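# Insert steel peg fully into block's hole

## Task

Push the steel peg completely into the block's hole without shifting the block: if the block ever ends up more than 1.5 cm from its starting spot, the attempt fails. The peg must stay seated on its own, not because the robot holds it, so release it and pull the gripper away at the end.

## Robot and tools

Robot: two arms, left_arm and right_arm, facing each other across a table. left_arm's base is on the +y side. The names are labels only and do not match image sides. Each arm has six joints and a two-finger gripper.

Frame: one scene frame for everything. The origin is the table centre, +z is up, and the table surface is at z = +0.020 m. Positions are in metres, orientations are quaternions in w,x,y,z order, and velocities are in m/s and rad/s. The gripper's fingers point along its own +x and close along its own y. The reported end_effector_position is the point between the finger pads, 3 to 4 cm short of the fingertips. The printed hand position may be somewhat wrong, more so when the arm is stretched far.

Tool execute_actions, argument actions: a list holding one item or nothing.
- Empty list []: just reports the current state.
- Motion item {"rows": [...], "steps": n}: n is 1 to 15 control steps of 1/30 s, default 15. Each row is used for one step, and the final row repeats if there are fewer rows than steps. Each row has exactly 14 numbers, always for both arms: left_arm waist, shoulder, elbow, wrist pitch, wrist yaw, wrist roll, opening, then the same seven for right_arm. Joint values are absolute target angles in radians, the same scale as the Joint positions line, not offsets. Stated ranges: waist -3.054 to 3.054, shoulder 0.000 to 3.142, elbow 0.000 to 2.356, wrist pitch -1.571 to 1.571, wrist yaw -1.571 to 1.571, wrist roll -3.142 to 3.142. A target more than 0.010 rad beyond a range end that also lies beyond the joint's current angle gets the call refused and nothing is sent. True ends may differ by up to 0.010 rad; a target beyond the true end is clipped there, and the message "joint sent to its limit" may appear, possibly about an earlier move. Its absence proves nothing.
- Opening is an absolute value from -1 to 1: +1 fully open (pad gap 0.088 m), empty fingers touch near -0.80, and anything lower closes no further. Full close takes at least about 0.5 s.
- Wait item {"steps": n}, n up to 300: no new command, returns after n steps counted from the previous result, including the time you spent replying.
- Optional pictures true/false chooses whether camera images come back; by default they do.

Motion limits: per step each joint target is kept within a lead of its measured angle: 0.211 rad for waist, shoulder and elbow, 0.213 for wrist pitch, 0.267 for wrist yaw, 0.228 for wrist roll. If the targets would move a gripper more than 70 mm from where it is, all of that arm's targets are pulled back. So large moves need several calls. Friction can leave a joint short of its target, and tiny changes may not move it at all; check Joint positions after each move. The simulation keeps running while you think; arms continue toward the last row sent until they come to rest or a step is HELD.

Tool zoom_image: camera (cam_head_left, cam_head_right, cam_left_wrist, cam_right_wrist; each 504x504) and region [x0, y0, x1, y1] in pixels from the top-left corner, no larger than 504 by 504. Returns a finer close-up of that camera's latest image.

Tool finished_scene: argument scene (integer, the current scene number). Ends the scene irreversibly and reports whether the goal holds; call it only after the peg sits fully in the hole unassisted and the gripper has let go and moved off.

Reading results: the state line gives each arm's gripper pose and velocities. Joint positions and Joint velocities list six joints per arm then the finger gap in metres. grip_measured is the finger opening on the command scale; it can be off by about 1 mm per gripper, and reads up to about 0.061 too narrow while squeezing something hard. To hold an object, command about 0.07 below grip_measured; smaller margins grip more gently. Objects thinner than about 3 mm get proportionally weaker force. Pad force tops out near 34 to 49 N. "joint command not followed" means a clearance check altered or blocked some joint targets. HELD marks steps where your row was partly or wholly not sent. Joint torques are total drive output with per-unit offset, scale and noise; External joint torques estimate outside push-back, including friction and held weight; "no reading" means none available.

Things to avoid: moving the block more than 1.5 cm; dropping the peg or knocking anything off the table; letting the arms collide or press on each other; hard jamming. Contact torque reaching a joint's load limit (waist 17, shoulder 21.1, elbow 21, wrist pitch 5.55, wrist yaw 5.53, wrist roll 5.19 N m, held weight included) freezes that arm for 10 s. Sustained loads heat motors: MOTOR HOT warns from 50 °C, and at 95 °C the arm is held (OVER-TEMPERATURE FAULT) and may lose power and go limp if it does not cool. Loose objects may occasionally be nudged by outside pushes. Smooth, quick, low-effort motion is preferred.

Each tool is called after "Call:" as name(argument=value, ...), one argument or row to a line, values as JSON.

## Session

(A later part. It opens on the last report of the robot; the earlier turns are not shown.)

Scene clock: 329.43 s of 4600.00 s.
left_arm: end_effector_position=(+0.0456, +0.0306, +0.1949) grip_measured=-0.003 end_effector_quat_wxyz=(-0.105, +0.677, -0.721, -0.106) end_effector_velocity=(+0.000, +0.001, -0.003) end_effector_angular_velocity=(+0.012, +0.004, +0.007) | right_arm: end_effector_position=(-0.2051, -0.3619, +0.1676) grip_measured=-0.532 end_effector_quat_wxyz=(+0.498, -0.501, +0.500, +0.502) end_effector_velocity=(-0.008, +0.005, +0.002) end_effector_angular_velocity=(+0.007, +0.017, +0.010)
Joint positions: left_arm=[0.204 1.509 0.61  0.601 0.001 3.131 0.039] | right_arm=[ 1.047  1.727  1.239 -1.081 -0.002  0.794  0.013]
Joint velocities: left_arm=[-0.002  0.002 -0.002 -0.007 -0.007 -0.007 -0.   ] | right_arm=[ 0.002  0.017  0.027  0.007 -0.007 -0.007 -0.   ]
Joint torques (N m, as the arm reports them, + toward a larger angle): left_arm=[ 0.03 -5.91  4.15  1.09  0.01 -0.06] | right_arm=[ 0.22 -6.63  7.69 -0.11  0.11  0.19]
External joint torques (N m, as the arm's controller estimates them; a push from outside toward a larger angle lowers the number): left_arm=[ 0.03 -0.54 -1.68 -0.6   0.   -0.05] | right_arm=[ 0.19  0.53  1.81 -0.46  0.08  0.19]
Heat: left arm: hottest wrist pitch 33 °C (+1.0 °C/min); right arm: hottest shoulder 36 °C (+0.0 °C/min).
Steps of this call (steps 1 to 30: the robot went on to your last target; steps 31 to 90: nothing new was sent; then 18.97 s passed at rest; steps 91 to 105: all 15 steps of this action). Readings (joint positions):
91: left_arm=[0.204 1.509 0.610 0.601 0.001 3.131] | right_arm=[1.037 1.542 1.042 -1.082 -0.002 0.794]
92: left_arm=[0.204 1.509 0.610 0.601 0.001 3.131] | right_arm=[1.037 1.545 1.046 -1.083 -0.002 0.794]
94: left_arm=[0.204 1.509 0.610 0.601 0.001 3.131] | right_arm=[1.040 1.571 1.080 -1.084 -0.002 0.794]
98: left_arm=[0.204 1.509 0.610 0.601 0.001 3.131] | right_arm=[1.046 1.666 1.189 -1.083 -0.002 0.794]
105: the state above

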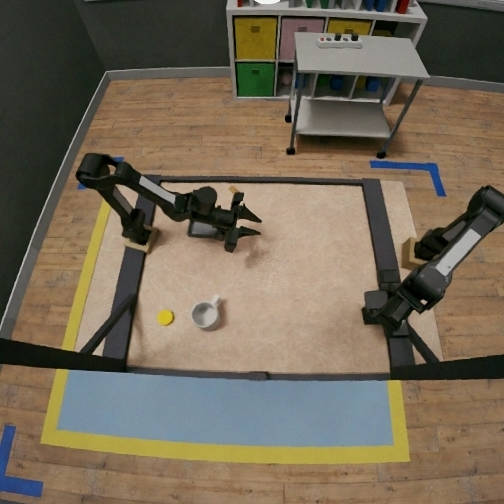

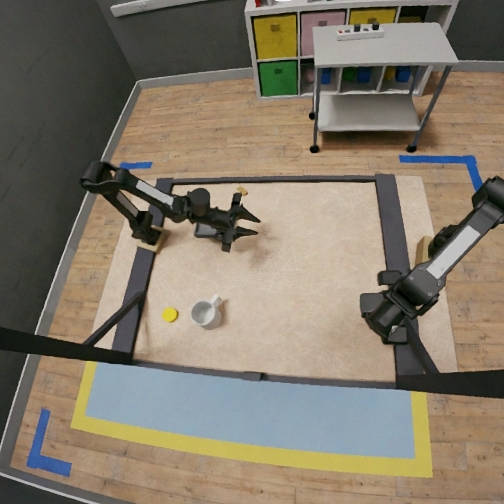

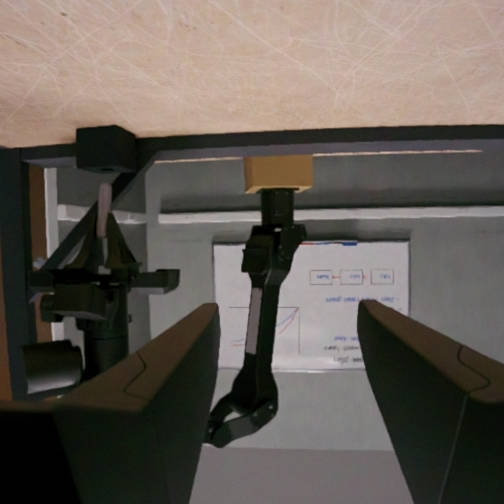

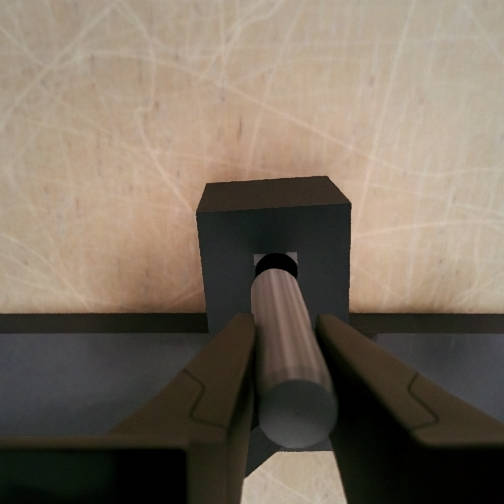

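Call:
zoom_image(
  camera="cam_head_left",
  region=[340, 270, 420, 350],
)

Call:
zoom_image(
  camera="cam_right_wrist",
  region=[190, 170, 390, 460],
)

Call:
zoom_image(
  camera="cam_left_wrist",
  region=[50, 120, 170, 260],
)

Region (340, 270, 420, 350) of cam_head_left's 504x504 image, scaled by 6.300, with more detail than that image has.

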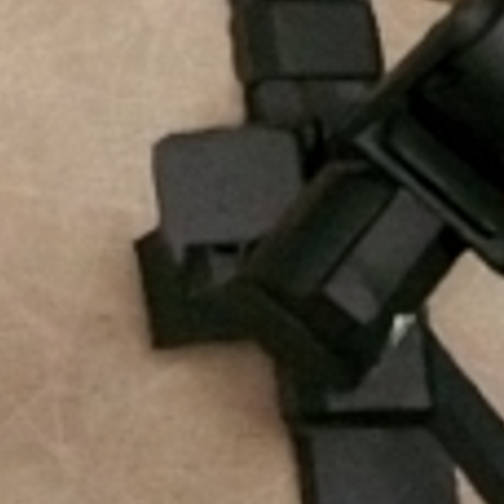

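Region (190, 170, 390, 460) of cam_right_wrist's 504x504 image, scaled by 1.738, with more detail than that image has; it fills the left 348 columns of this view, and the rest is white.

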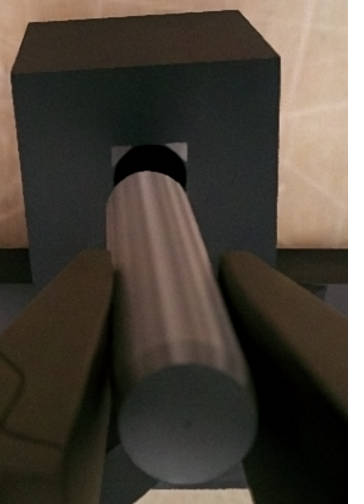

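Region (50, 120, 170, 260) of cam_left_wrist's 504x504 image, scaled by 3.600, with more detail than that image has; it fills the left 432 columns of this view, and the rest is white.

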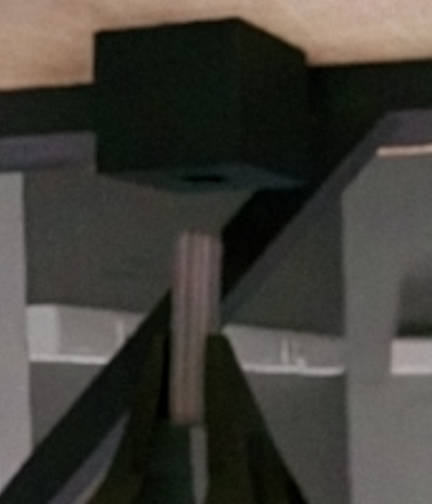

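Call:
execute_actions(
  actions=[
    {"rows":[[0.204,1.5,0.6,0.6,0,3.13,0,1.05,1.742,1.255,-1.084,0,-0.1,-0.6]],"steps":15},
  ],
  pictures=false,
)

Call:
execute_actions(
  actions=[
    {"steps":8},
  ],
)

Call:
zoom_image(
  camera="cam_left_wrist",
  region=[50, 120, 170, 260],
)

Scene clock: 361.50 s of 4600.00 s.
left_arm: end_effector_position=(+0.0456, +0.0306, +0.1949) grip_measured=-0.003 end_effector_quat_wxyz=(-0.105, +0.677, -0.721, -0.106) end_effector_velocity=(-0.002, +0.002, -0.004) end_effector_angular_velocity=(+0.013, +0.008, -0.007) | right_arm: end_effector_position=(-0.2061, -0.3612, +0.1684) grip_measured=-0.532 end_effector_quat_wxyz=(+0.252, -0.659, +0.253, +0.662) end_effector_velocity=(-0.000, -0.003, +0.000) end_effector_angular_velocity=(-0.018, +0.009, +0.576)
Joint positions: left_arm=[0.204 1.509 0.61  0.601 0.001 3.131 0.039] | right_arm=[ 1.048  1.728  1.243 -1.081 -0.002 -0.041  0.013]
Joint velocities: left_arm=[-0.002 -0.002 -0.007 -0.007  0.007 -0.007 -0.   ] | right_arm=[-0.002 -0.002 -0.002 -0.007 -0.022 -0.579 -0.   ]
Joint torques (N m, as the arm reports them, + toward a larger angle): left_arm=[ 0.02 -5.9   4.16  1.08  0.   -0.05] | right_arm=[ 0.21 -6.43  7.53 -0.12  0.05 -0.21]
External joint torques (N m, as the arm's controller estimates them; a push from outside toward a larger angle lowers the number): left_arm=[ 0.02 -0.49 -1.68 -0.62 -0.01 -0.04] | right_arm=[ 0.22  0.6   1.74 -0.47  0.06 -0.19]
Heat: left arm: hottest wrist pitch 33 °C (-1.0 °C/min); right arm: hottest shoulder 34 °C (-3.0 °C/min).
Steps of this call (steps 1 to 15: the robot went on to your last target; steps 16 to 90: nothing new was sent; then 28.57 s passed at rest; steps 91 to 105: all 15 steps of this action). Readings (joint positions):
91: left_arm=[0.204 1.509 0.610 0.601 0.001 3.131] | right_arm=[1.047 1.728 1.243 -1.081 -0.002 0.762]
92: left_arm=[0.204 1.509 0.610 0.601 0.001 3.131] | right_arm=[1.047 1.728 1.243 -1.081 -0.002 0.695]
94: left_arm=[0.204 1.509 0.610 0.601 0.001 3.131] | right_arm=[1.047 1.728 1.243 -1.081 -0.002 0.572]
98: left_arm=[0.204 1.509 0.610 0.601 0.001 3.131] | right_arm=[1.047 1.728 1.243 -1.081 -0.002 0.323]
105: the state above

Scene clock: 361.77 s of 4600.00 s.
left_arm: end_effector_position=(+0.0456, +0.0306, +0.1949) grip_measured=-0.003 end_effector_quat_wxyz=(-0.105, +0.677, -0.721, -0.106) end_effector_velocity=(+0.000, +0.001, +0.000) end_effector_angular_velocity=(+0.003, +0.005, +0.007) | right_arm: end_effector_position=(-0.2061, -0.3612, +0.1684) grip_measured=-0.532 end_effector_quat_wxyz=(+0.236, -0.665, +0.236, +0.668) end_effector_velocity=(-0.000, -0.000, +0.000) end_effector_angular_velocity=(+0.000, +0.010, +0.034)
Joint positions: left_arm=[0.204 1.509 0.61  0.601 0.001 3.131 0.039] | right_arm=[ 1.048  1.728  1.243 -1.081 -0.002 -0.091  0.013]
Joint velocities: left_arm=[-0.002 -0.007 -0.002 -0.007 -0.007 -0.007 -0.   ] | right_arm=[-0.002 -0.007 -0.007  0.007 -0.007 -0.037  0.   ]
Joint torques (N m, as the arm reports them, + toward a larger angle): left_arm=[ 0.03 -5.9   4.17  1.08 -0.01 -0.06] | right_arm=[ 0.19 -6.42  7.59 -0.1   0.05 -0.23]
External joint torques (N m, as the arm's controller estimates them; a push from outside toward a larger angle lowers the number): left_arm=[ 0.04 -0.49 -1.67 -0.61 -0.01 -0.05] | right_arm=[ 0.16  0.68  1.74 -0.47  0.07 -0.23]
Heat: left arm: hottest wrist pitch 33 °C (-1.0 °C/min); right arm: hottest shoulder 34 °C (-3.0 °C/min).
Steps of this call (steps 1 to 8: the robot went on to your last target). Readings (joint positions):
1: left_arm=[0.204 1.509 0.610 0.601 0.001 3.131] | right_arm=[1.048 1.728 1.243 -1.081 -0.002 -0.058]
2: left_arm=[0.204 1.509 0.610 0.601 0.001 3.131] | right_arm=[1.048 1.728 1.243 -1.081 -0.002 -0.069]
4: left_arm=[0.204 1.509 0.610 0.601 0.001 3.131] | right_arm=[1.048 1.728 1.243 -1.081 -0.002 -0.083]
8: the state above

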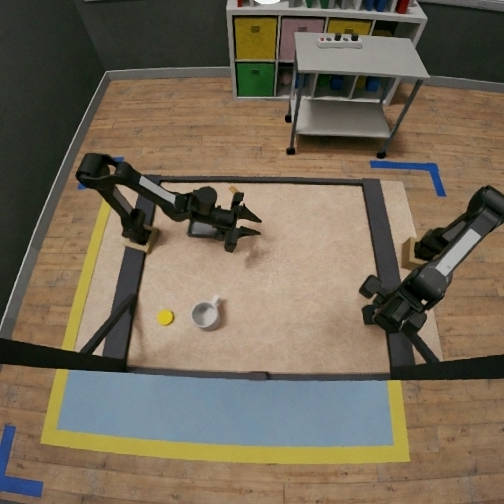

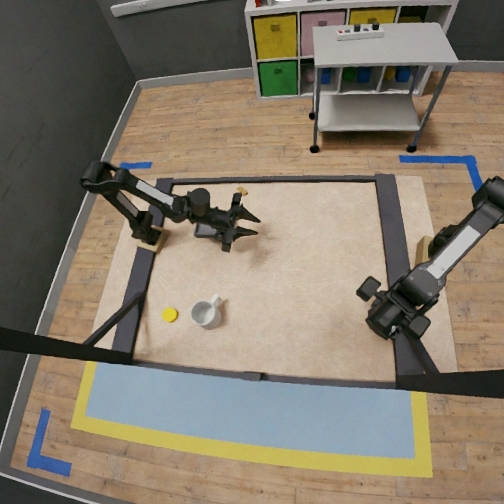

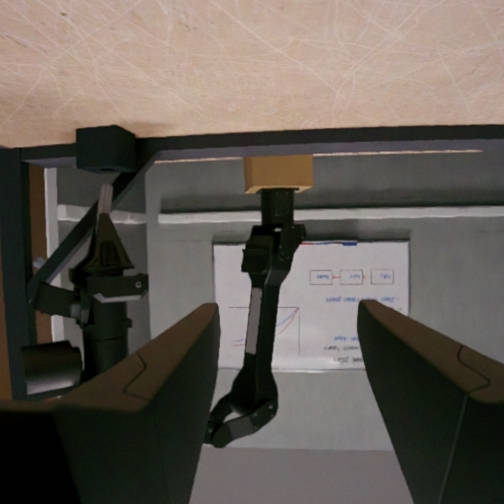

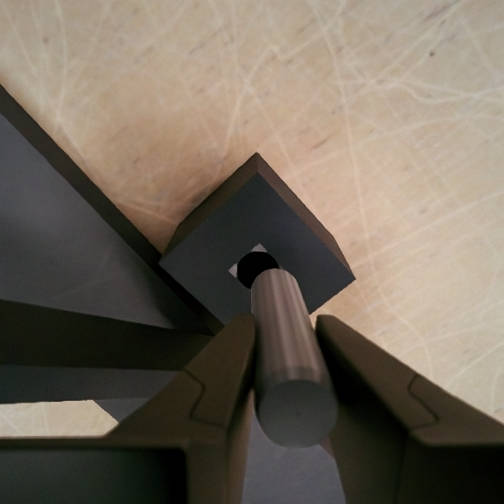

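Region (50, 120, 170, 260) of cam_left_wrist's 504x504 image, scaled by 3.600, with more detail than that image has; it fills the left 432 columns of this view, and the rest is white.

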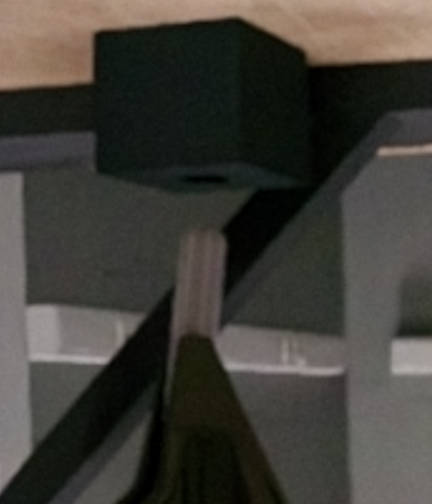

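Call:
execute_actions(
  actions=[
    {"rows":[[0.204,1.5,0.6,0.6,0,3.13,0,1.06,1.71,1.22,-1.06,0.01,0.0,-0.6],[0.204,1.5,0.6,0.6,0,3.13,0,1.07,1.70,1.2,-1.045,0.02,0.1,-0.6],[0.204,1.5,0.6,0.6,0,3.13,0,1.08,1.69,1.18,-1.03,0.03,0.2,-0.6],[0.204,1.5,0.6,0.6,0,3.13,0,1.09,1.68,1.16,-1.015,0.04,0.3,-0.6],[0.204,1.5,0.6,0.6,0,3.13,0,1.1,1.67,1.14,-1.0,0.05,0.4,-0.6],[0.204,1.5,0.6,0.6,0,3.13,0,1.105,1.66,1.12,-0.98,0.06,0.5,-0.6],[0.204,1.5,0.6,0.6,0,3.13,0,1.105,1.65,1.10,-0.965,0.07,0.6,-0.6],[0.204,1.5,0.6,0.6,0,3.13,0,1.105,1.65,1.088,-0.95,0.07,0.866,-0.6]],"steps":15},
  ],
  pictures=false,
)

Call:
execute_actions(
  actions=[
    {"steps":10},
  ],
)

Call:
zoom_image(
  camera="cam_left_wrist",
  region=[50, 120, 170, 260],
)

Call:
zoom_image(
  camera="cam_right_wrist",
  region=[190, 190, 370, 370],
)

Scene clock: 388.90 s of 4600.00 s.
left_arm: end_effector_position=(+0.0456, +0.0306, +0.1949) grip_measured=-0.003 end_effector_quat_wxyz=(-0.105, +0.677, -0.721, -0.106) end_effector_velocity=(-0.002, +0.001, -0.002) end_effector_angular_velocity=(+0.008, +0.009, -0.007) | right_arm: end_effector_position=(-0.2016, -0.3740, +0.1517) grip_measured=-0.532 end_effector_quat_wxyz=(+0.497, -0.506, +0.452, +0.542) end_effector_velocity=(+0.001, -0.000, +0.002) end_effector_angular_velocity=(+0.029, +0.114, -1.203)
Joint positions: left_arm=[0.204 1.509 0.61  0.601 0.001 3.131 0.039] | right_arm=[ 1.102  1.666  1.101 -0.956  0.065  0.753  0.013]
Joint velocities: left_arm=[-0.002 -0.002 -0.002 -0.007  0.007 -0.007 -0.   ] | right_arm=[ 0.002 -0.027 -0.022  0.022  0.007  1.209 -0.   ]
Joint torques (N m, as the arm reports them, + toward a larger angle): left_arm=[ 0.01 -5.92  4.14  1.08  0.   -0.07] | right_arm=[ 0.26 -9.38  5.    0.36  0.24  0.2 ]
External joint torques (N m, as the arm's controller estimates them; a push from outside toward a larger angle lowers the number): left_arm=[ 0.04 -0.51 -1.71 -0.62 -0.01 -0.06] | right_arm=[ 0.17 -2.84 -0.83 -0.09  0.18  0.16]
Heat: left arm: hottest wrist pitch 33 °C (+0.0 °C/min); right arm: hottest shoulder 34 °C (-2.0 °C/min).
Steps of this call (steps 1 to 30: the robot went on to your last target; steps 31 to 90: nothing new was sent; then 23.63 s passed at rest; steps 91 to 105: all 15 steps of this action). Readings (joint positions):
91: left_arm=[0.204 1.509 0.610 0.601 0.001 3.131] | right_arm=[1.048 1.728 1.243 -1.081 -0.001 -0.084]
92: left_arm=[0.204 1.509 0.610 0.601 0.001 3.131] | right_arm=[1.051 1.727 1.239 -1.074 0.003 -0.044]
94: left_arm=[0.204 1.509 0.610 0.601 0.001 3.131] | right_arm=[1.063 1.716 1.216 -1.047 0.017 0.078]
98: left_arm=[0.204 1.509 0.610 0.601 0.001 3.131] | right_arm=[1.096 1.680 1.142 -0.993 0.048 0.327]
105: the state above

Scene clock: 389.23 s of 4600.00 s.
left_arm: end_effector_position=(+0.0456, +0.0306, +0.1949) grip_measured=-0.003 end_effector_quat_wxyz=(-0.105, +0.677, -0.721, -0.106) end_effector_velocity=(+0.002, +0.001, -0.002) end_effector_angular_velocity=(+0.008, +0.014, +0.025) | right_arm: end_effector_position=(-0.2016, -0.3738, +0.1519) grip_measured=-0.532 end_effector_quat_wxyz=(+0.523, -0.478, +0.479, +0.518) end_effector_velocity=(+0.005, -0.003, -0.000) end_effector_angular_velocity=(-0.020, -0.010, -0.029)
Joint positions: left_arm=[0.204 1.509 0.61  0.601 0.001 3.131 0.039] | right_arm=[ 1.102  1.664  1.099 -0.953  0.066  0.858  0.013]
Joint velocities: left_arm=[-0.002 -0.002 -0.002 -0.007 -0.022 -0.022 -0.   ] | right_arm=[-0.007 -0.002 -0.002 -0.022 -0.007  0.022 -0.   ]
Joint torques (N m, as the arm reports them, + toward a larger angle): left_arm=[ 0.03 -5.9   4.13  1.09  0.   -0.06] | right_arm=[ 0.21 -9.29  4.87  0.31  0.28  0.2 ]
External joint torques (N m, as the arm's controller estimates them; a push from outside toward a larger angle lowers the number): left_arm=[ 0.02 -0.44 -1.77 -0.63  0.   -0.05] | right_arm=[ 0.23 -2.81 -0.84 -0.09  0.19  0.2 ]
Heat: left arm: hottest wrist pitch 33 °C (+0.0 °C/min); right arm: hottest shoulder 34 °C (-2.0 °C/min).
Steps of this call (steps 1 to 10: the robot went on to your last target). Readings (joint positions):
1: left_arm=[0.204 1.509 0.610 0.601 0.001 3.131] | right_arm=[1.102 1.665 1.100 -0.955 0.065 0.787]
2: left_arm=[0.204 1.509 0.610 0.601 0.001 3.131] | right_arm=[1.102 1.664 1.100 -0.955 0.066 0.810]
4: left_arm=[0.204 1.509 0.610 0.601 0.001 3.131] | right_arm=[1.102 1.664 1.100 -0.954 0.066 0.837]
8: left_arm=[0.204 1.509 0.610 0.601 0.001 3.131] | right_arm=[1.102 1.664 1.099 -0.953 0.066 0.855]
10: the state above

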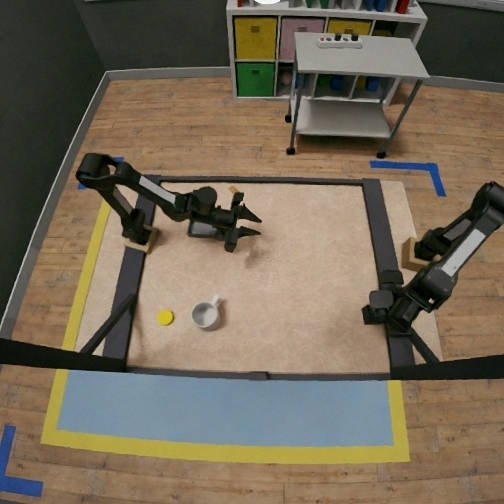

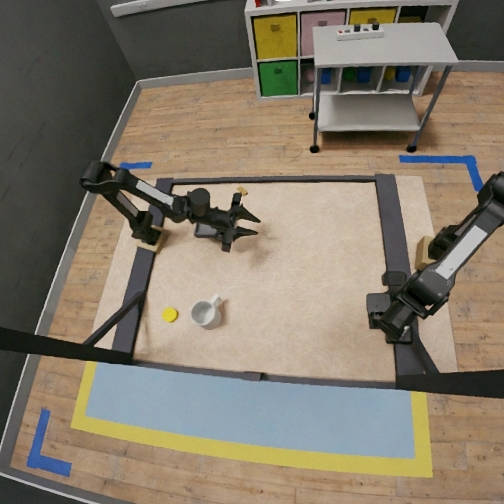

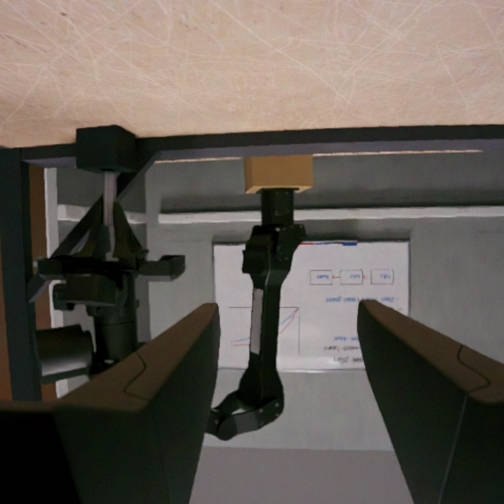

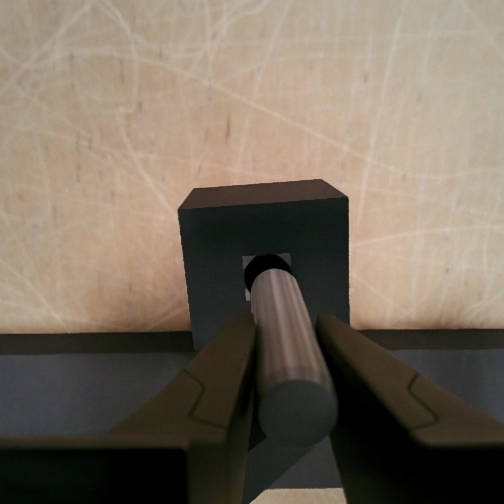

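Region (50, 120, 170, 260) of cam_left_wrist's 504x504 image, scaled by 3.600, with more detail than that image has; it fills the left 432 columns of this view, and the rest is white.

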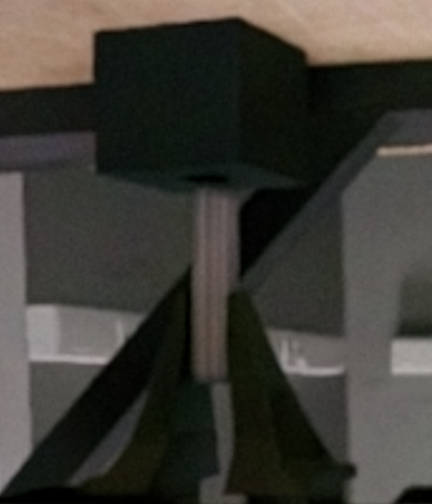

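Region (190, 190, 370, 370) of cam_right_wrist's 504x504 image, scaled by 2.800, with more detail than that image has.

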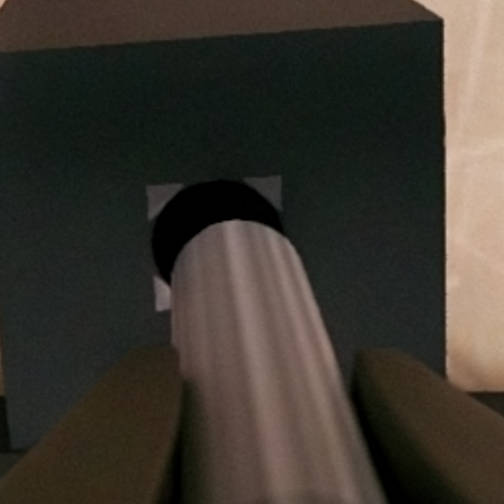

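Call:
execute_actions(
  actions=[
    {"rows":[[0.204,1.5,0.6,0.6,0,3.13,0,1.097,1.66,1.11,-0.95,0.07,0.866,-0.6],[0.204,1.5,0.6,0.6,0,3.13,0,1.097,1.67,1.12,-0.95,0.07,0.866,-0.6],[0.204,1.5,0.6,0.6,0,3.13,0,1.097,1.67,1.128,-0.95,0.07,0.866,-0.6],[0.204,1.5,0.6,0.6,0,3.13,0,1.097,1.675,1.128,-0.95,0.07,0.866,-0.6],[0.204,1.5,0.6,0.6,0,3.13,0,1.097,1.68,1.128,-0.95,0.07,0.866,-0.6],[0.204,1.5,0.6,0.6,0,3.13,0,1.097,1.685,1.128,-0.95,0.07,0.866,-0.6],[0.204,1.5,0.6,0.6,0,3.13,0,1.097,1.691,1.128,-0.95,0.07,0.866,-0.6]],"steps":15},
  ],
)

Call:
zoom_image(
  camera="cam_left_wrist",
  region=[50, 120, 170, 260],
)

Call:
zoom_image(
  camera="cam_right_wrist",
  region=[190, 190, 370, 370],
)

Scene clock: 408.10 s of 4600.00 s.
left_arm: end_effector_position=(+0.0456, +0.0306, +0.1949) grip_measured=-0.003 end_effector_quat_wxyz=(-0.105, +0.677, -0.721, -0.106) end_effector_velocity=(+0.002, +0.001, -0.003) end_effector_angular_velocity=(+0.017, +0.004, +0.012) | right_arm: end_effector_position=(-0.2052, -0.3697, +0.1526) grip_measured=-0.532 end_effector_quat_wxyz=(+0.524, -0.474, +0.480, +0.519) end_effector_velocity=(+0.001, -0.004, +0.000) end_effector_angular_velocity=(-0.010, -0.004, +0.039)
Joint positions: left_arm=[0.204 1.509 0.61  0.601 0.001 3.131 0.039] | right_arm=[ 1.1    1.678  1.117 -0.951  0.066  0.86   0.013]
Joint velocities: left_arm=[ 0.002 -0.002  0.002 -0.022 -0.007 -0.007 -0.   ] | right_arm=[ 0.002 -0.007 -0.007 -0.007 -0.007 -0.037  0.   ]
Joint torques (N m, as the arm reports them, + toward a larger angle): left_arm=[ 0.03 -5.92  4.15  1.09  0.   -0.06] | right_arm=[-0.29 -6.02  7.3   0.24  0.27  0.2 ]
External joint torques (N m, as the arm's controller estimates them; a push from outside toward a larger angle lowers the number): left_arm=[-0.04 -0.54 -1.72 -0.61  0.01 -0.05] | right_arm=[-0.33  0.6   1.56 -0.18  0.18  0.21]
Heat: left arm: hottest wrist pitch 33 °C (+0.0 °C/min); right arm: hottest shoulder 36 °C (+1.0 °C/min).
Steps of this call (steps 1 to 30: the robot went on to your last target; steps 31 to 90: nothing new was sent; then 15.37 s passed at rest; steps 91 to 105: all 15 steps of this action). Readings (joint positions):
91: left_arm=[0.204 1.509 0.610 0.601 0.001 3.131] | right_arm=[1.102 1.664 1.099 -0.953 0.066 0.860]
92: left_arm=[0.204 1.509 0.610 0.601 0.001 3.131] | right_arm=[1.102 1.664 1.099 -0.953 0.066 0.860]
94: left_arm=[0.204 1.509 0.610 0.601 0.001 3.131] | right_arm=[1.102 1.664 1.104 -0.953 0.066 0.860]
98: left_arm=[0.204 1.509 0.610 0.601 0.001 3.131] | right_arm=[1.100 1.668 1.116 -0.951 0.066 0.860]
105: the state above

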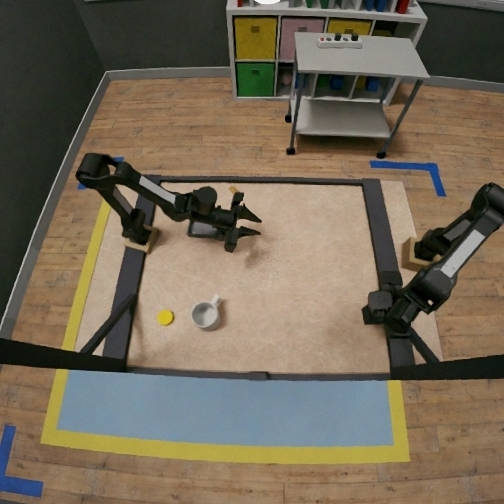

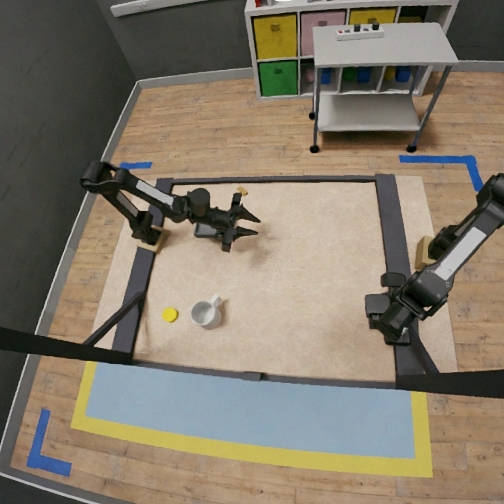

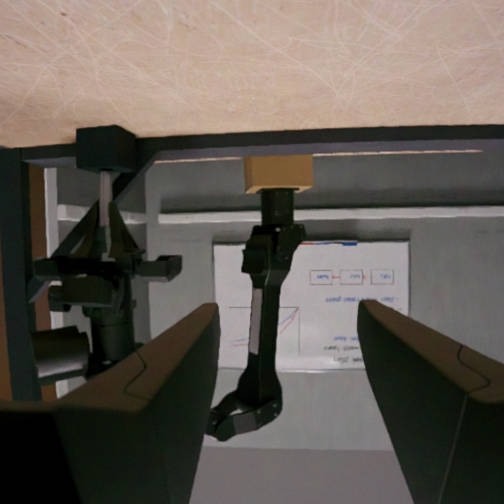

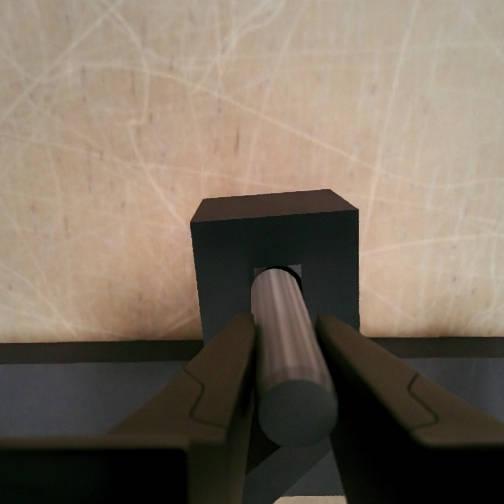

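Region (50, 120, 170, 260) of cam_left_wrist's 504x504 image, scaled by 3.600, with more detail than that image has; it fills the left 432 columns of this view, and the rest is white.

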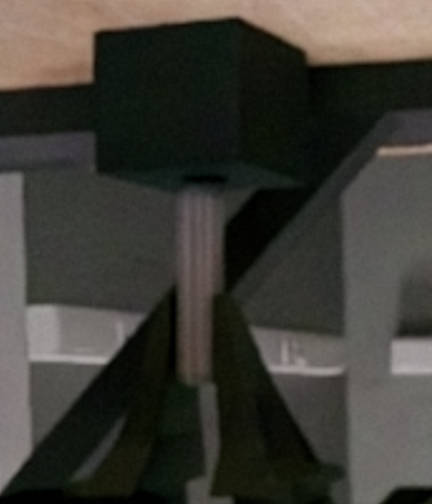

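Region (190, 190, 370, 370) of cam_right_wrist's 504x504 image, scaled by 2.800, with more detail than that image has.

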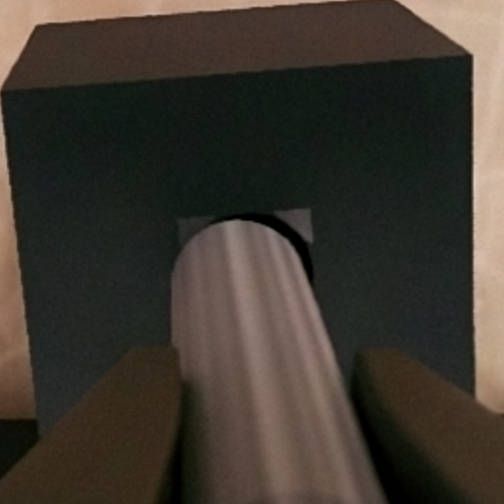

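Call:
execute_actions(
  actions=[
    {"rows":[[0.204,1.5,0.6,0.6,0,3.13,0,1.097,1.691,1.115,-0.95,0.07,0.866,-0.6],[0.204,1.5,0.6,0.6,0,3.13,0,1.097,1.691,1.105,-0.95,0.07,0.866,-0.6],[0.204,1.5,0.6,0.6,0,3.13,0,1.097,1.691,1.099,-0.95,0.07,0.866,-0.6]],"steps":15},
  ],
)

Call:
zoom_image(
  camera="cam_right_wrist",
  region=[190, 190, 370, 370],
)

Scene clock: 420.13 s of 4600.00 s.
left_arm: end_effector_position=(+0.0456, +0.0306, +0.1949) grip_measured=-0.003 end_effector_quat_wxyz=(-0.105, +0.677, -0.721, -0.106) end_effector_velocity=(-0.000, +0.001, -0.002) end_effector_angular_velocity=(+0.008, +0.009, -0.002) | right_arm: end_effector_position=(-0.2037, -0.3710, +0.1507) grip_measured=-0.532 end_effector_quat_wxyz=(+0.524, -0.477, +0.480, +0.517) end_effector_velocity=(-0.002, -0.001, +0.000) end_effector_angular_velocity=(-0.001, +0.011, -0.004)
Joint positions: left_arm=[0.204 1.509 0.61  0.601 0.001 3.131 0.039] | right_arm=[ 1.1    1.678  1.111 -0.951  0.066  0.86   0.013]
Joint velocities: left_arm=[ 0.002 -0.002 -0.002 -0.007  0.007 -0.007 -0.   ] | right_arm=[ 0.002 -0.002 -0.002  0.007 -0.007  0.007 -0.   ]
Joint torques (N m, as the arm reports them, + toward a larger angle): left_arm=[ 0.02 -5.9   4.17  1.08  0.   -0.07] | right_arm=[-0.3  -6.05  4.93  0.2   0.27  0.21]
External joint torques (N m, as the arm's controller estimates them; a push from outside toward a larger angle lowers the number): left_arm=[ 0.04 -0.46 -1.7  -0.62 -0.01 -0.06] | right_arm=[-0.31  0.53 -0.83 -0.24  0.18  0.21]
Heat: left arm: hottest wrist pitch 33 °C (+0.0 °C/min); right arm: hottest shoulder 35 °C (+1.0 °C/min).
Steps of this call (steps 1 to 15: the robot went on to your last target; steps 16 to 90: nothing new was sent; then 8.53 s passed at rest; steps 91 to 105: all 15 steps of this action). Readings (joint positions):
91: left_arm=[0.204 1.509 0.610 0.601 0.001 3.131] | right_arm=[1.100 1.678 1.117 -0.951 0.066 0.860]
92: left_arm=[0.204 1.509 0.610 0.601 0.001 3.131] | right_arm=[1.100 1.678 1.117 -0.951 0.066 0.860]
94: left_arm=[0.204 1.509 0.610 0.601 0.001 3.131] | right_arm=[1.100 1.678 1.117 -0.951 0.066 0.860]
98: left_arm=[0.204 1.509 0.610 0.601 0.001 3.131] | right_arm=[1.100 1.678 1.112 -0.951 0.066 0.860]
105: the state above

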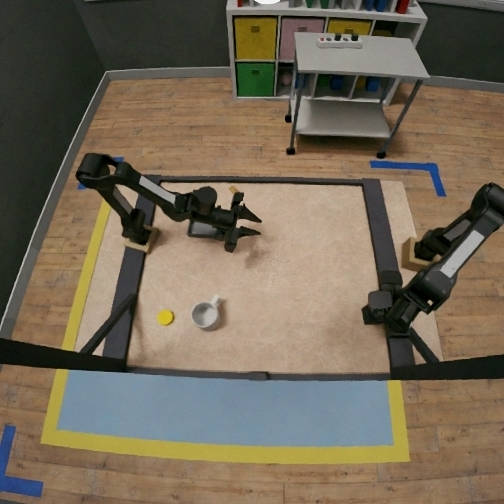

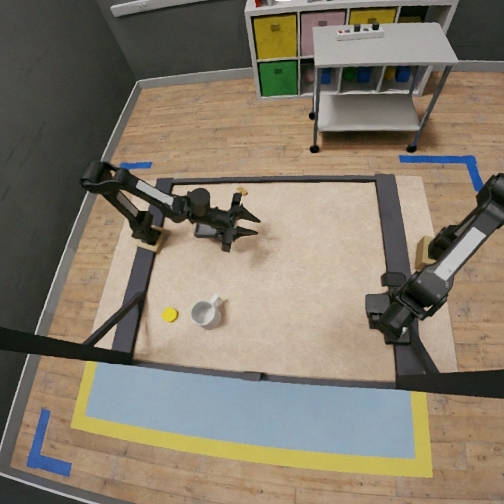

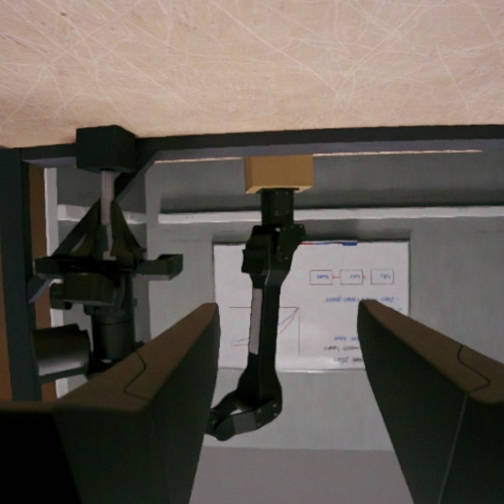

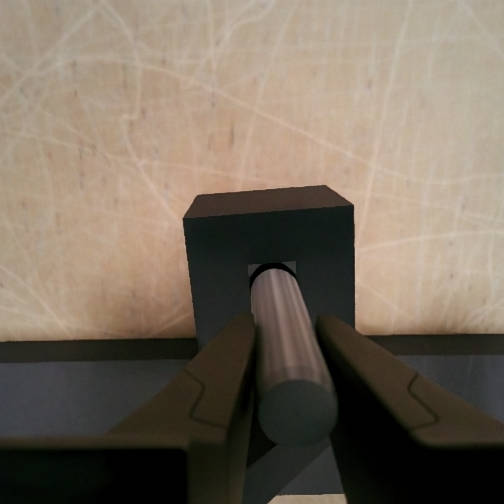

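Region (190, 190, 370, 370) of cam_right_wrist's 504x504 image, scaled by 2.800, with more detail than that image has.

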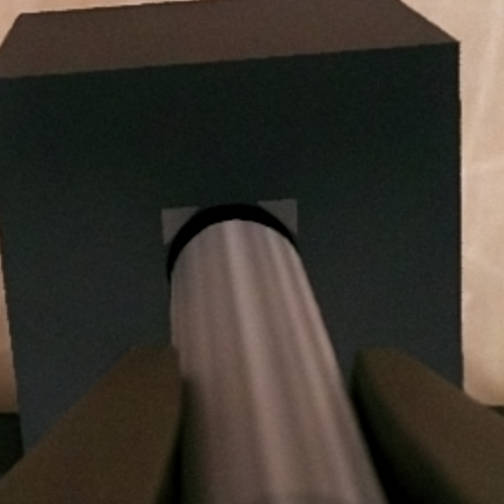

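Call:
execute_actions(
  actions=[
    {"rows":[[0.204,1.5,0.6,0.6,0,3.13,0,1.097,1.692,1.0966,-0.9456,0.07,0.866,-0.6],[0.204,1.5,0.6,0.6,0,3.13,0,1.097,1.693,1.0943,-0.9422,0.07,0.866,-0.6],[0.204,1.5,0.6,0.6,0,3.13,0,1.097,1.694,1.0919,-0.9388,0.07,0.866,-0.6],[0.204,1.5,0.6,0.6,0,3.13,0,1.097,1.695,1.0895,-0.9354,0.07,0.866,-0.6],[0.204,1.5,0.6,0.6,0,3.13,0,1.097,1.696,1.0872,-0.932,0.07,0.866,-0.6],[0.204,1.5,0.6,0.6,0,3.13,0,1.097,1.697,1.0848,-0.9286,0.07,0.866,-0.6],[0.204,1.5,0.6,0.6,0,3.13,0,1.097,1.698,1.0824,-0.9252,0.07,0.866,-0.6],[0.204,1.5,0.6,0.6,0,3.13,0,1.097,1.699,1.08,-0.9218,0.07,0.866,-0.6],[0.204,1.5,0.6,0.6,0,3.13,0,1.097,1.7,1.0777,-0.9184,0.07,0.866,-0.6],[0.204,1.5,0.6,0.6,0,3.13,0,1.097,1.701,1.0753,-0.915,0.07,0.866,-0.6],[0.204,1.5,0.6,0.6,0,3.13,0,1.097,1.702,1.073,-0.9116,0.07,0.866,-0.6],[0.204,1.5,0.6,0.6,0,3.13,0,1.097,1.7033,1.0706,-0.9082,0.07,0.866,-0.6]],"steps":15},
  ],
  pictures=false,
)

Call:
execute_actions(
  actions=[
    {"steps":6},
  ],
)

Scene clock: 431.63 s of 4600.00 s.
left_arm: end_effector_position=(+0.0456, +0.0306, +0.1949) grip_measured=-0.003 end_effector_quat_wxyz=(-0.105, +0.677, -0.721, -0.106) end_effector_velocity=(+0.000, +0.000, +0.001) end_effector_angular_velocity=(-0.007, +0.005, +0.007) | right_arm: end_effector_position=(-0.2035, -0.3711, +0.1414) grip_measured=-0.532 end_effector_quat_wxyz=(+0.524, -0.477, +0.480, +0.517) end_effector_velocity=(+0.000, -0.004, -0.009) end_effector_angular_velocity=(-0.025, +0.005, +0.006)
Joint positions: left_arm=[0.204 1.509 0.61  0.601 0.001 3.131 0.039] | right_arm=[ 1.1    1.69   1.084 -0.913  0.066  0.86   0.013]
Joint velocities: left_arm=[-0.002 -0.002 -0.002  0.007 -0.007 -0.007 -0.   ] | right_arm=[-0.002  0.012 -0.022  0.022 -0.022 -0.007 -0.   ]
Joint torques (N m, as the arm reports them, + toward a larger angle): left_arm=[ 0.   -5.93  4.14  1.09  0.   -0.06] | right_arm=[-0.28 -6.1   4.83  0.22  0.26  0.2 ]
External joint torques (N m, as the arm's controller estimates them; a push from outside toward a larger angle lowers the number): left_arm=[ 0.   -0.48 -1.77 -0.63  0.   -0.05] | right_arm=[-0.28  0.64 -0.94 -0.22  0.17  0.2 ]
Heat: left arm: hottest wrist pitch 33 °C (+0.0 °C/min); right arm: hottest shoulder 35 °C (+1.0 °C/min).
Steps of this call (steps 1 to 15: the robot went on to your last target; steps 16 to 90: nothing new was sent; then 8.00 s passed at rest; steps 91 to 105: all 15 steps of this action). Readings (joint positions):
91: left_arm=[0.204 1.509 0.610 0.601 0.001 3.131] | right_arm=[1.100 1.678 1.110 -0.951 0.066 0.860]
92: left_arm=[0.204 1.509 0.610 0.601 0.001 3.131] | right_arm=[1.100 1.678 1.109 -0.951 0.066 0.860]
94: left_arm=[0.204 1.509 0.610 0.601 0.001 3.131] | right_arm=[1.100 1.679 1.106 -0.946 0.066 0.860]
98: left_arm=[0.204 1.509 0.610 0.601 0.001 3.131] | right_arm=[1.100 1.683 1.097 -0.934 0.066 0.860]
105: the state above

Scene clock: 431.83 s of 4600.00 s.
left_arm: end_effector_position=(+0.0456, +0.0306, +0.1949) grip_measured=-0.003 end_effector_quat_wxyz=(-0.105, +0.677, -0.721, -0.106) end_effector_velocity=(+0.000, +0.000, +0.002) end_effector_angular_velocity=(-0.002, +0.005, +0.007) | right_arm: end_effector_position=(-0.2036, -0.3711, +0.1411) grip_measured=-0.532 end_effector_quat_wxyz=(+0.524, -0.477, +0.480, +0.517) end_effector_velocity=(-0.001, -0.002, +0.000) end_effector_angular_velocity=(-0.001, +0.010, +0.010)
Joint positions: left_arm=[0.204 1.509 0.61  0.601 0.001 3.131 0.039] | right_arm=[ 1.1    1.69   1.083 -0.911  0.066  0.86   0.013]
Joint velocities: left_arm=[-0.002 -0.007  0.002 -0.007 -0.007 -0.007 -0.   ] | right_arm=[ 0.002 -0.007 -0.007  0.007 -0.007 -0.007  0.   ]
Joint torques (N m, as the arm reports them, + toward a larger angle): left_arm=[ 0.03 -5.91  4.14  1.09  0.   -0.06] | right_arm=[-0.23 -5.97  4.7   0.32  0.28  0.21]
External joint torques (N m, as the arm's controller estimates them; a push from outside toward a larger angle lowers the number): left_arm=[ 0.03 -0.47 -1.73 -0.62 -0.01 -0.05] | right_arm=[-0.26  0.62 -0.94 -0.1   0.19  0.21]
Heat: left arm: hottest wrist pitch 33 °C (+0.0 °C/min); right arm: hottest shoulder 35 °C (+1.0 °C/min).
Steps of this call (steps 1 to 6: the robot went on to your last target). Readings (joint positions):
1: left_arm=[0.204 1.509 0.610 0.601 0.001 3.131] | right_arm=[1.100 1.690 1.083 -0.912 0.066 0.860]
2: left_arm=[0.204 1.509 0.610 0.601 0.001 3.131] | right_arm=[1.100 1.690 1.083 -0.911 0.066 0.860]
4: left_arm=[0.204 1.509 0.610 0.601 0.001 3.131] | right_arm=[1.100 1.690 1.083 -0.911 0.066 0.860]
6: the state above

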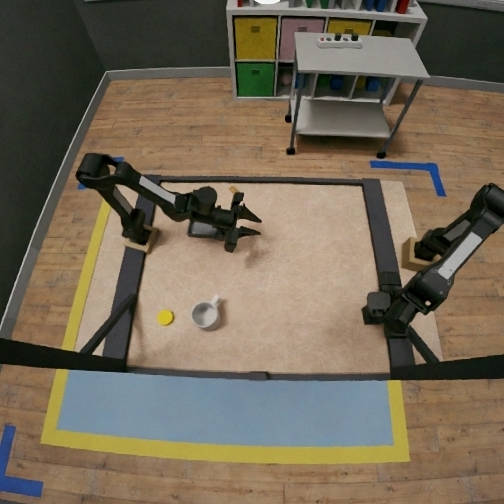

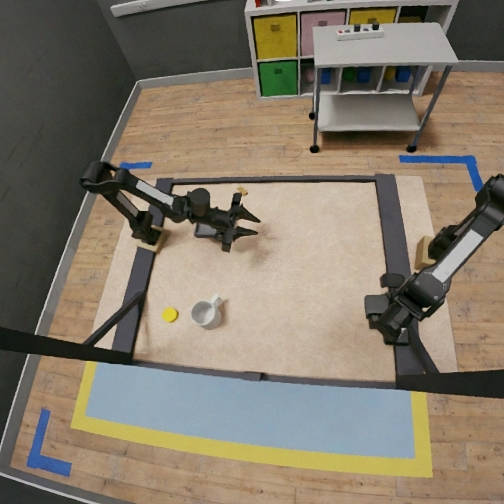

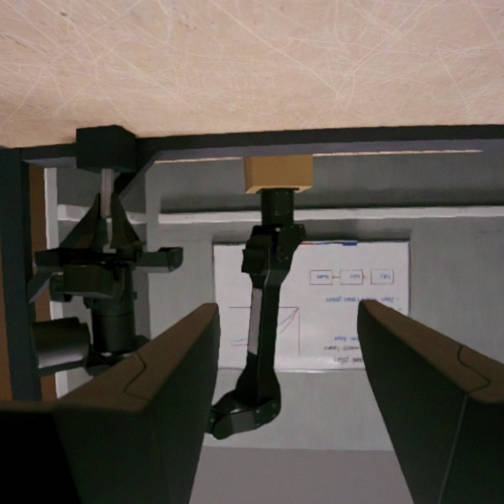

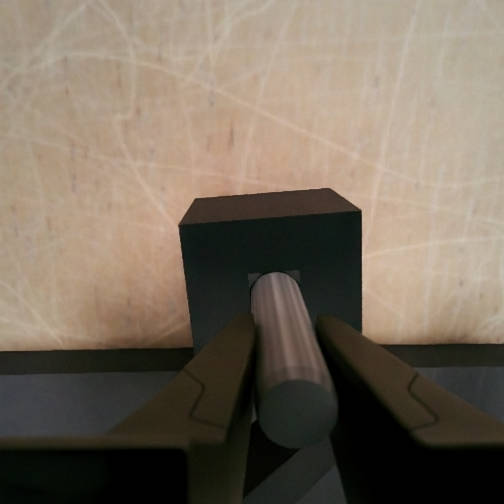

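Call:
execute_actions(
  actions=[
    {"rows":[[0.204,1.5,0.6,0.6,0,3.13,0,1.097,1.706,1.066,-0.9009,0.07,0.866,-0.6],[0.204,1.5,0.6,0.6,0,3.13,0,1.097,1.7087,1.0613,-0.8936,0.07,0.866,-0.6],[0.204,1.5,0.6,0.6,0,3.13,0,1.097,1.7114,1.0567,-0.8862,0.07,0.866,-0.6],[0.204,1.5,0.6,0.6,0,3.13,0,1.097,1.714,1.052,-0.8789,0.07,0.866,-0.6],[0.204,1.5,0.6,0.6,0,3.13,0,1.097,1.7167,1.0474,-0.8716,0.07,0.866,-0.6],[0.204,1.5,0.6,0.6,0,3.13,0,1.097,1.7194,1.0427,-0.8642,0.07,0.866,-0.6],[0.204,1.5,0.6,0.6,0,3.13,0,1.097,1.7221,1.0381,-0.8569,0.07,0.866,-0.6],[0.204,1.5,0.6,0.6,0,3.13,0,1.097,1.7251,1.0338,-0.8496,0.07,0.866,-0.6],[0.204,1.5,0.6,0.6,0,3.13,0,1.097,1.7281,1.0296,-0.8424,0.07,0.866,-0.6],[0.204,1.5,0.6,0.6,0,3.13,0,1.097,1.7311,1.0253,-0.8351,0.07,0.866,-0.6],[0.204,1.5,0.6,0.6,0,3.13,0,1.097,1.7341,1.0211,-0.8279,0.07,0.866,-0.6],[0.204,1.5,0.6,0.6,0,3.13,0,1.097,1.7371,1.0168,-0.8206,0.07,0.866,-0.6],[0.204,1.5,0.6,0.6,0,3.13,0,1.097,1.7401,1.0126,-0.8134,0.07,0.866,-0.6],[0.204,1.5,0.6,0.6,0,3.13,0,1.097,1.7431,1.0083,-0.8061,0.07,0.866,-0.6]],"steps":15},
  ],
  pictures=false,
)

Call:
execute_actions(
  actions=[
    {"steps":8},
  ],
)

Scene clock: 449.83 s of 4600.00 s.
left_arm: end_effector_position=(+0.0456, +0.0306, +0.1949) grip_measured=-0.003 end_effector_quat_wxyz=(-0.105, +0.677, -0.721, -0.106) end_effector_velocity=(+0.002, +0.001, -0.002) end_effector_angular_velocity=(+0.007, +0.000, +0.021) | right_arm: end_effector_position=(-0.2055, -0.3694, +0.1227) grip_measured=-0.532 end_effector_quat_wxyz=(+0.524, -0.471, +0.481, +0.523) end_effector_velocity=(+0.006, -0.005, -0.099) end_effector_angular_velocity=(-0.107, -0.112, +0.005)
Joint positions: left_arm=[0.204 1.509 0.61  0.601 0.001 3.131 0.039] | right_arm=[ 1.1    1.715  1.032 -0.818  0.066  0.86   0.013]
Joint velocities: left_arm=[-0.002 -0.002 -0.002 -0.007 -0.022 -0.007  0.   ] | right_arm=[-0.002  0.256 -0.125  0.227 -0.007 -0.007 -0.   ]
Joint torques (N m, as the arm reports them, + toward a larger angle): left_arm=[-0.01 -5.89  4.12  1.08  0.   -0.06] | right_arm=[-0.29 -6.35  4.2   0.09  0.27  0.2 ]
External joint torques (N m, as the arm's controller estimates them; a push from outside toward a larger angle lowers the number): left_arm=[ 0.01 -0.49 -1.73 -0.61  0.   -0.05] | right_arm=[-0.32  0.6  -0.98 -0.11  0.19  0.2 ]
Heat: left arm: hottest wrist pitch 33 °C (+0.0 °C/min); right arm: hottest shoulder 34 °C (+0.0 °C/min).
Steps of this call (steps 1 to 15: the robot went on to your last target; steps 16 to 90: nothing new was sent; then 14.50 s passed at rest; steps 91 to 105: all 15 steps of this action). Readings (joint positions):
91: left_arm=[0.204 1.509 0.610 0.601 0.001 3.131] | right_arm=[1.100 1.690 1.082 -0.910 0.066 0.860]
92: left_arm=[0.204 1.509 0.610 0.601 0.001 3.131] | right_arm=[1.100 1.691 1.080 -0.906 0.066 0.860]
94: left_arm=[0.204 1.509 0.610 0.601 0.001 3.131] | right_arm=[1.100 1.693 1.074 -0.897 0.066 0.860]
98: left_arm=[0.204 1.509 0.610 0.601 0.001 3.131] | right_arm=[1.100 1.703 1.058 -0.873 0.066 0.860]
105: the state above

Scene clock: 450.10 s of 4600.00 s.
left_arm: end_effector_position=(+0.0456, +0.0306, +0.1949) grip_measured=-0.003 end_effector_quat_wxyz=(-0.105, +0.677, -0.721, -0.106) end_effector_velocity=(+0.000, +0.002, -0.004) end_effector_angular_velocity=(+0.012, +0.004, +0.007) | right_arm: end_effector_position=(-0.2049, -0.3699, +0.1177) grip_measured=-0.532 end_effector_quat_wxyz=(+0.524, -0.474, +0.480, +0.520) end_effector_velocity=(+0.003, +0.000, +0.000) end_effector_angular_velocity=(+0.012, -0.021, +0.008)
Joint positions: left_arm=[0.204 1.509 0.61  0.601 0.001 3.131 0.039] | right_arm=[ 1.1    1.727  1.024 -0.807  0.066  0.86   0.013]
Joint velocities: left_arm=[-0.002 -0.002 -0.007 -0.007 -0.007 -0.007  0.   ] | right_arm=[ 0.002 -0.002 -0.002 -0.007  0.022 -0.007 -0.   ]
Joint torques (N m, as the arm reports them, + toward a larger angle): left_arm=[ 0.01 -5.91  4.14  1.09  0.   -0.06] | right_arm=[-0.28 -5.69  4.04  0.18  0.24  0.21]
External joint torques (N m, as the arm's controller estimates them; a push from outside toward a larger angle lowers the number): left_arm=[ 0.03 -0.52 -1.67 -0.6  -0.01 -0.05] | right_arm=[-0.29  1.02 -1.44 -0.26  0.15  0.2 ]
Heat: left arm: hottest wrist pitch 33 °C (+0.0 °C/min); right arm: hottest shoulder 34 °C (+0.0 °C/min).
Steps of this call (steps 1 to 8: the robot went on to your last target). Readings (joint positions):
1: left_arm=[0.204 1.509 0.610 0.601 0.001 3.131] | right_arm=[1.100 1.722 1.028 -0.811 0.066 0.860]
2: left_arm=[0.204 1.509 0.610 0.601 0.001 3.131] | right_arm=[1.100 1.727 1.026 -0.809 0.066 0.860]
4: left_arm=[0.204 1.509 0.610 0.601 0.001 3.131] | right_arm=[1.100 1.727 1.025 -0.808 0.066 0.860]
8: the state above

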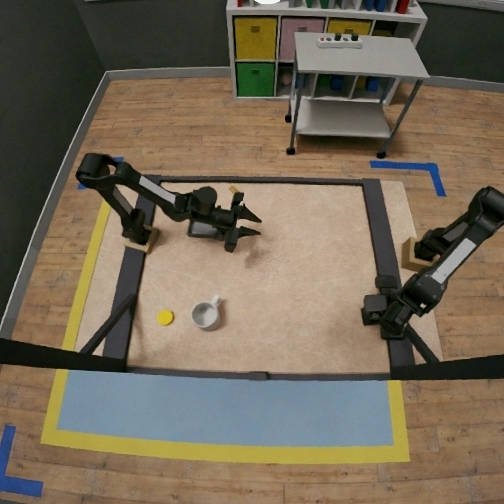

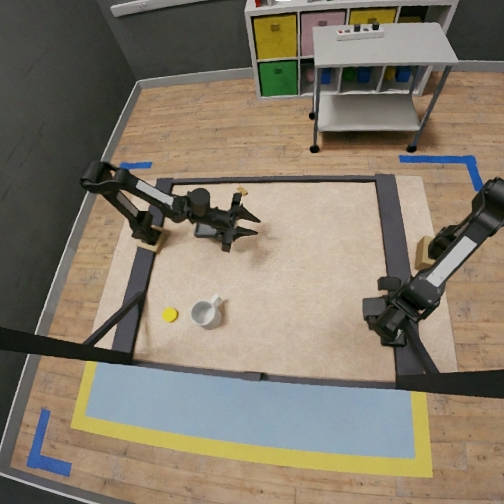

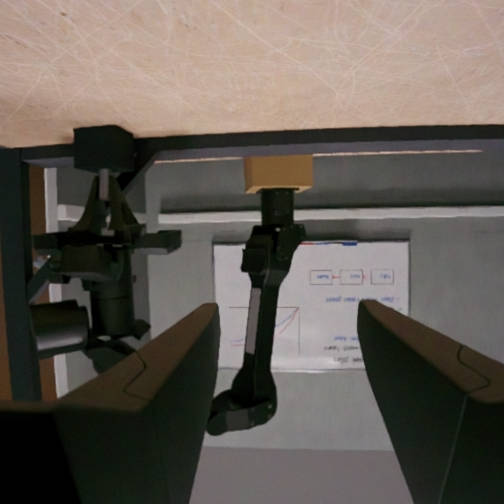

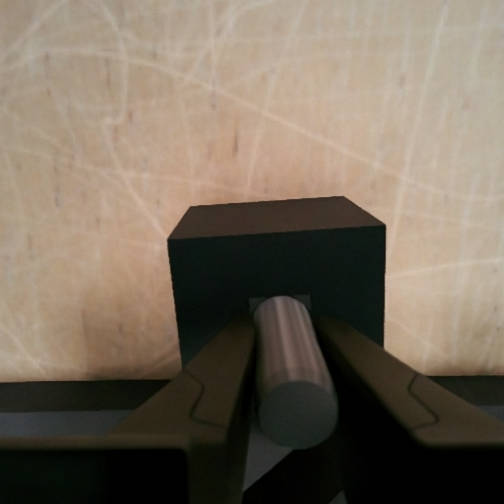

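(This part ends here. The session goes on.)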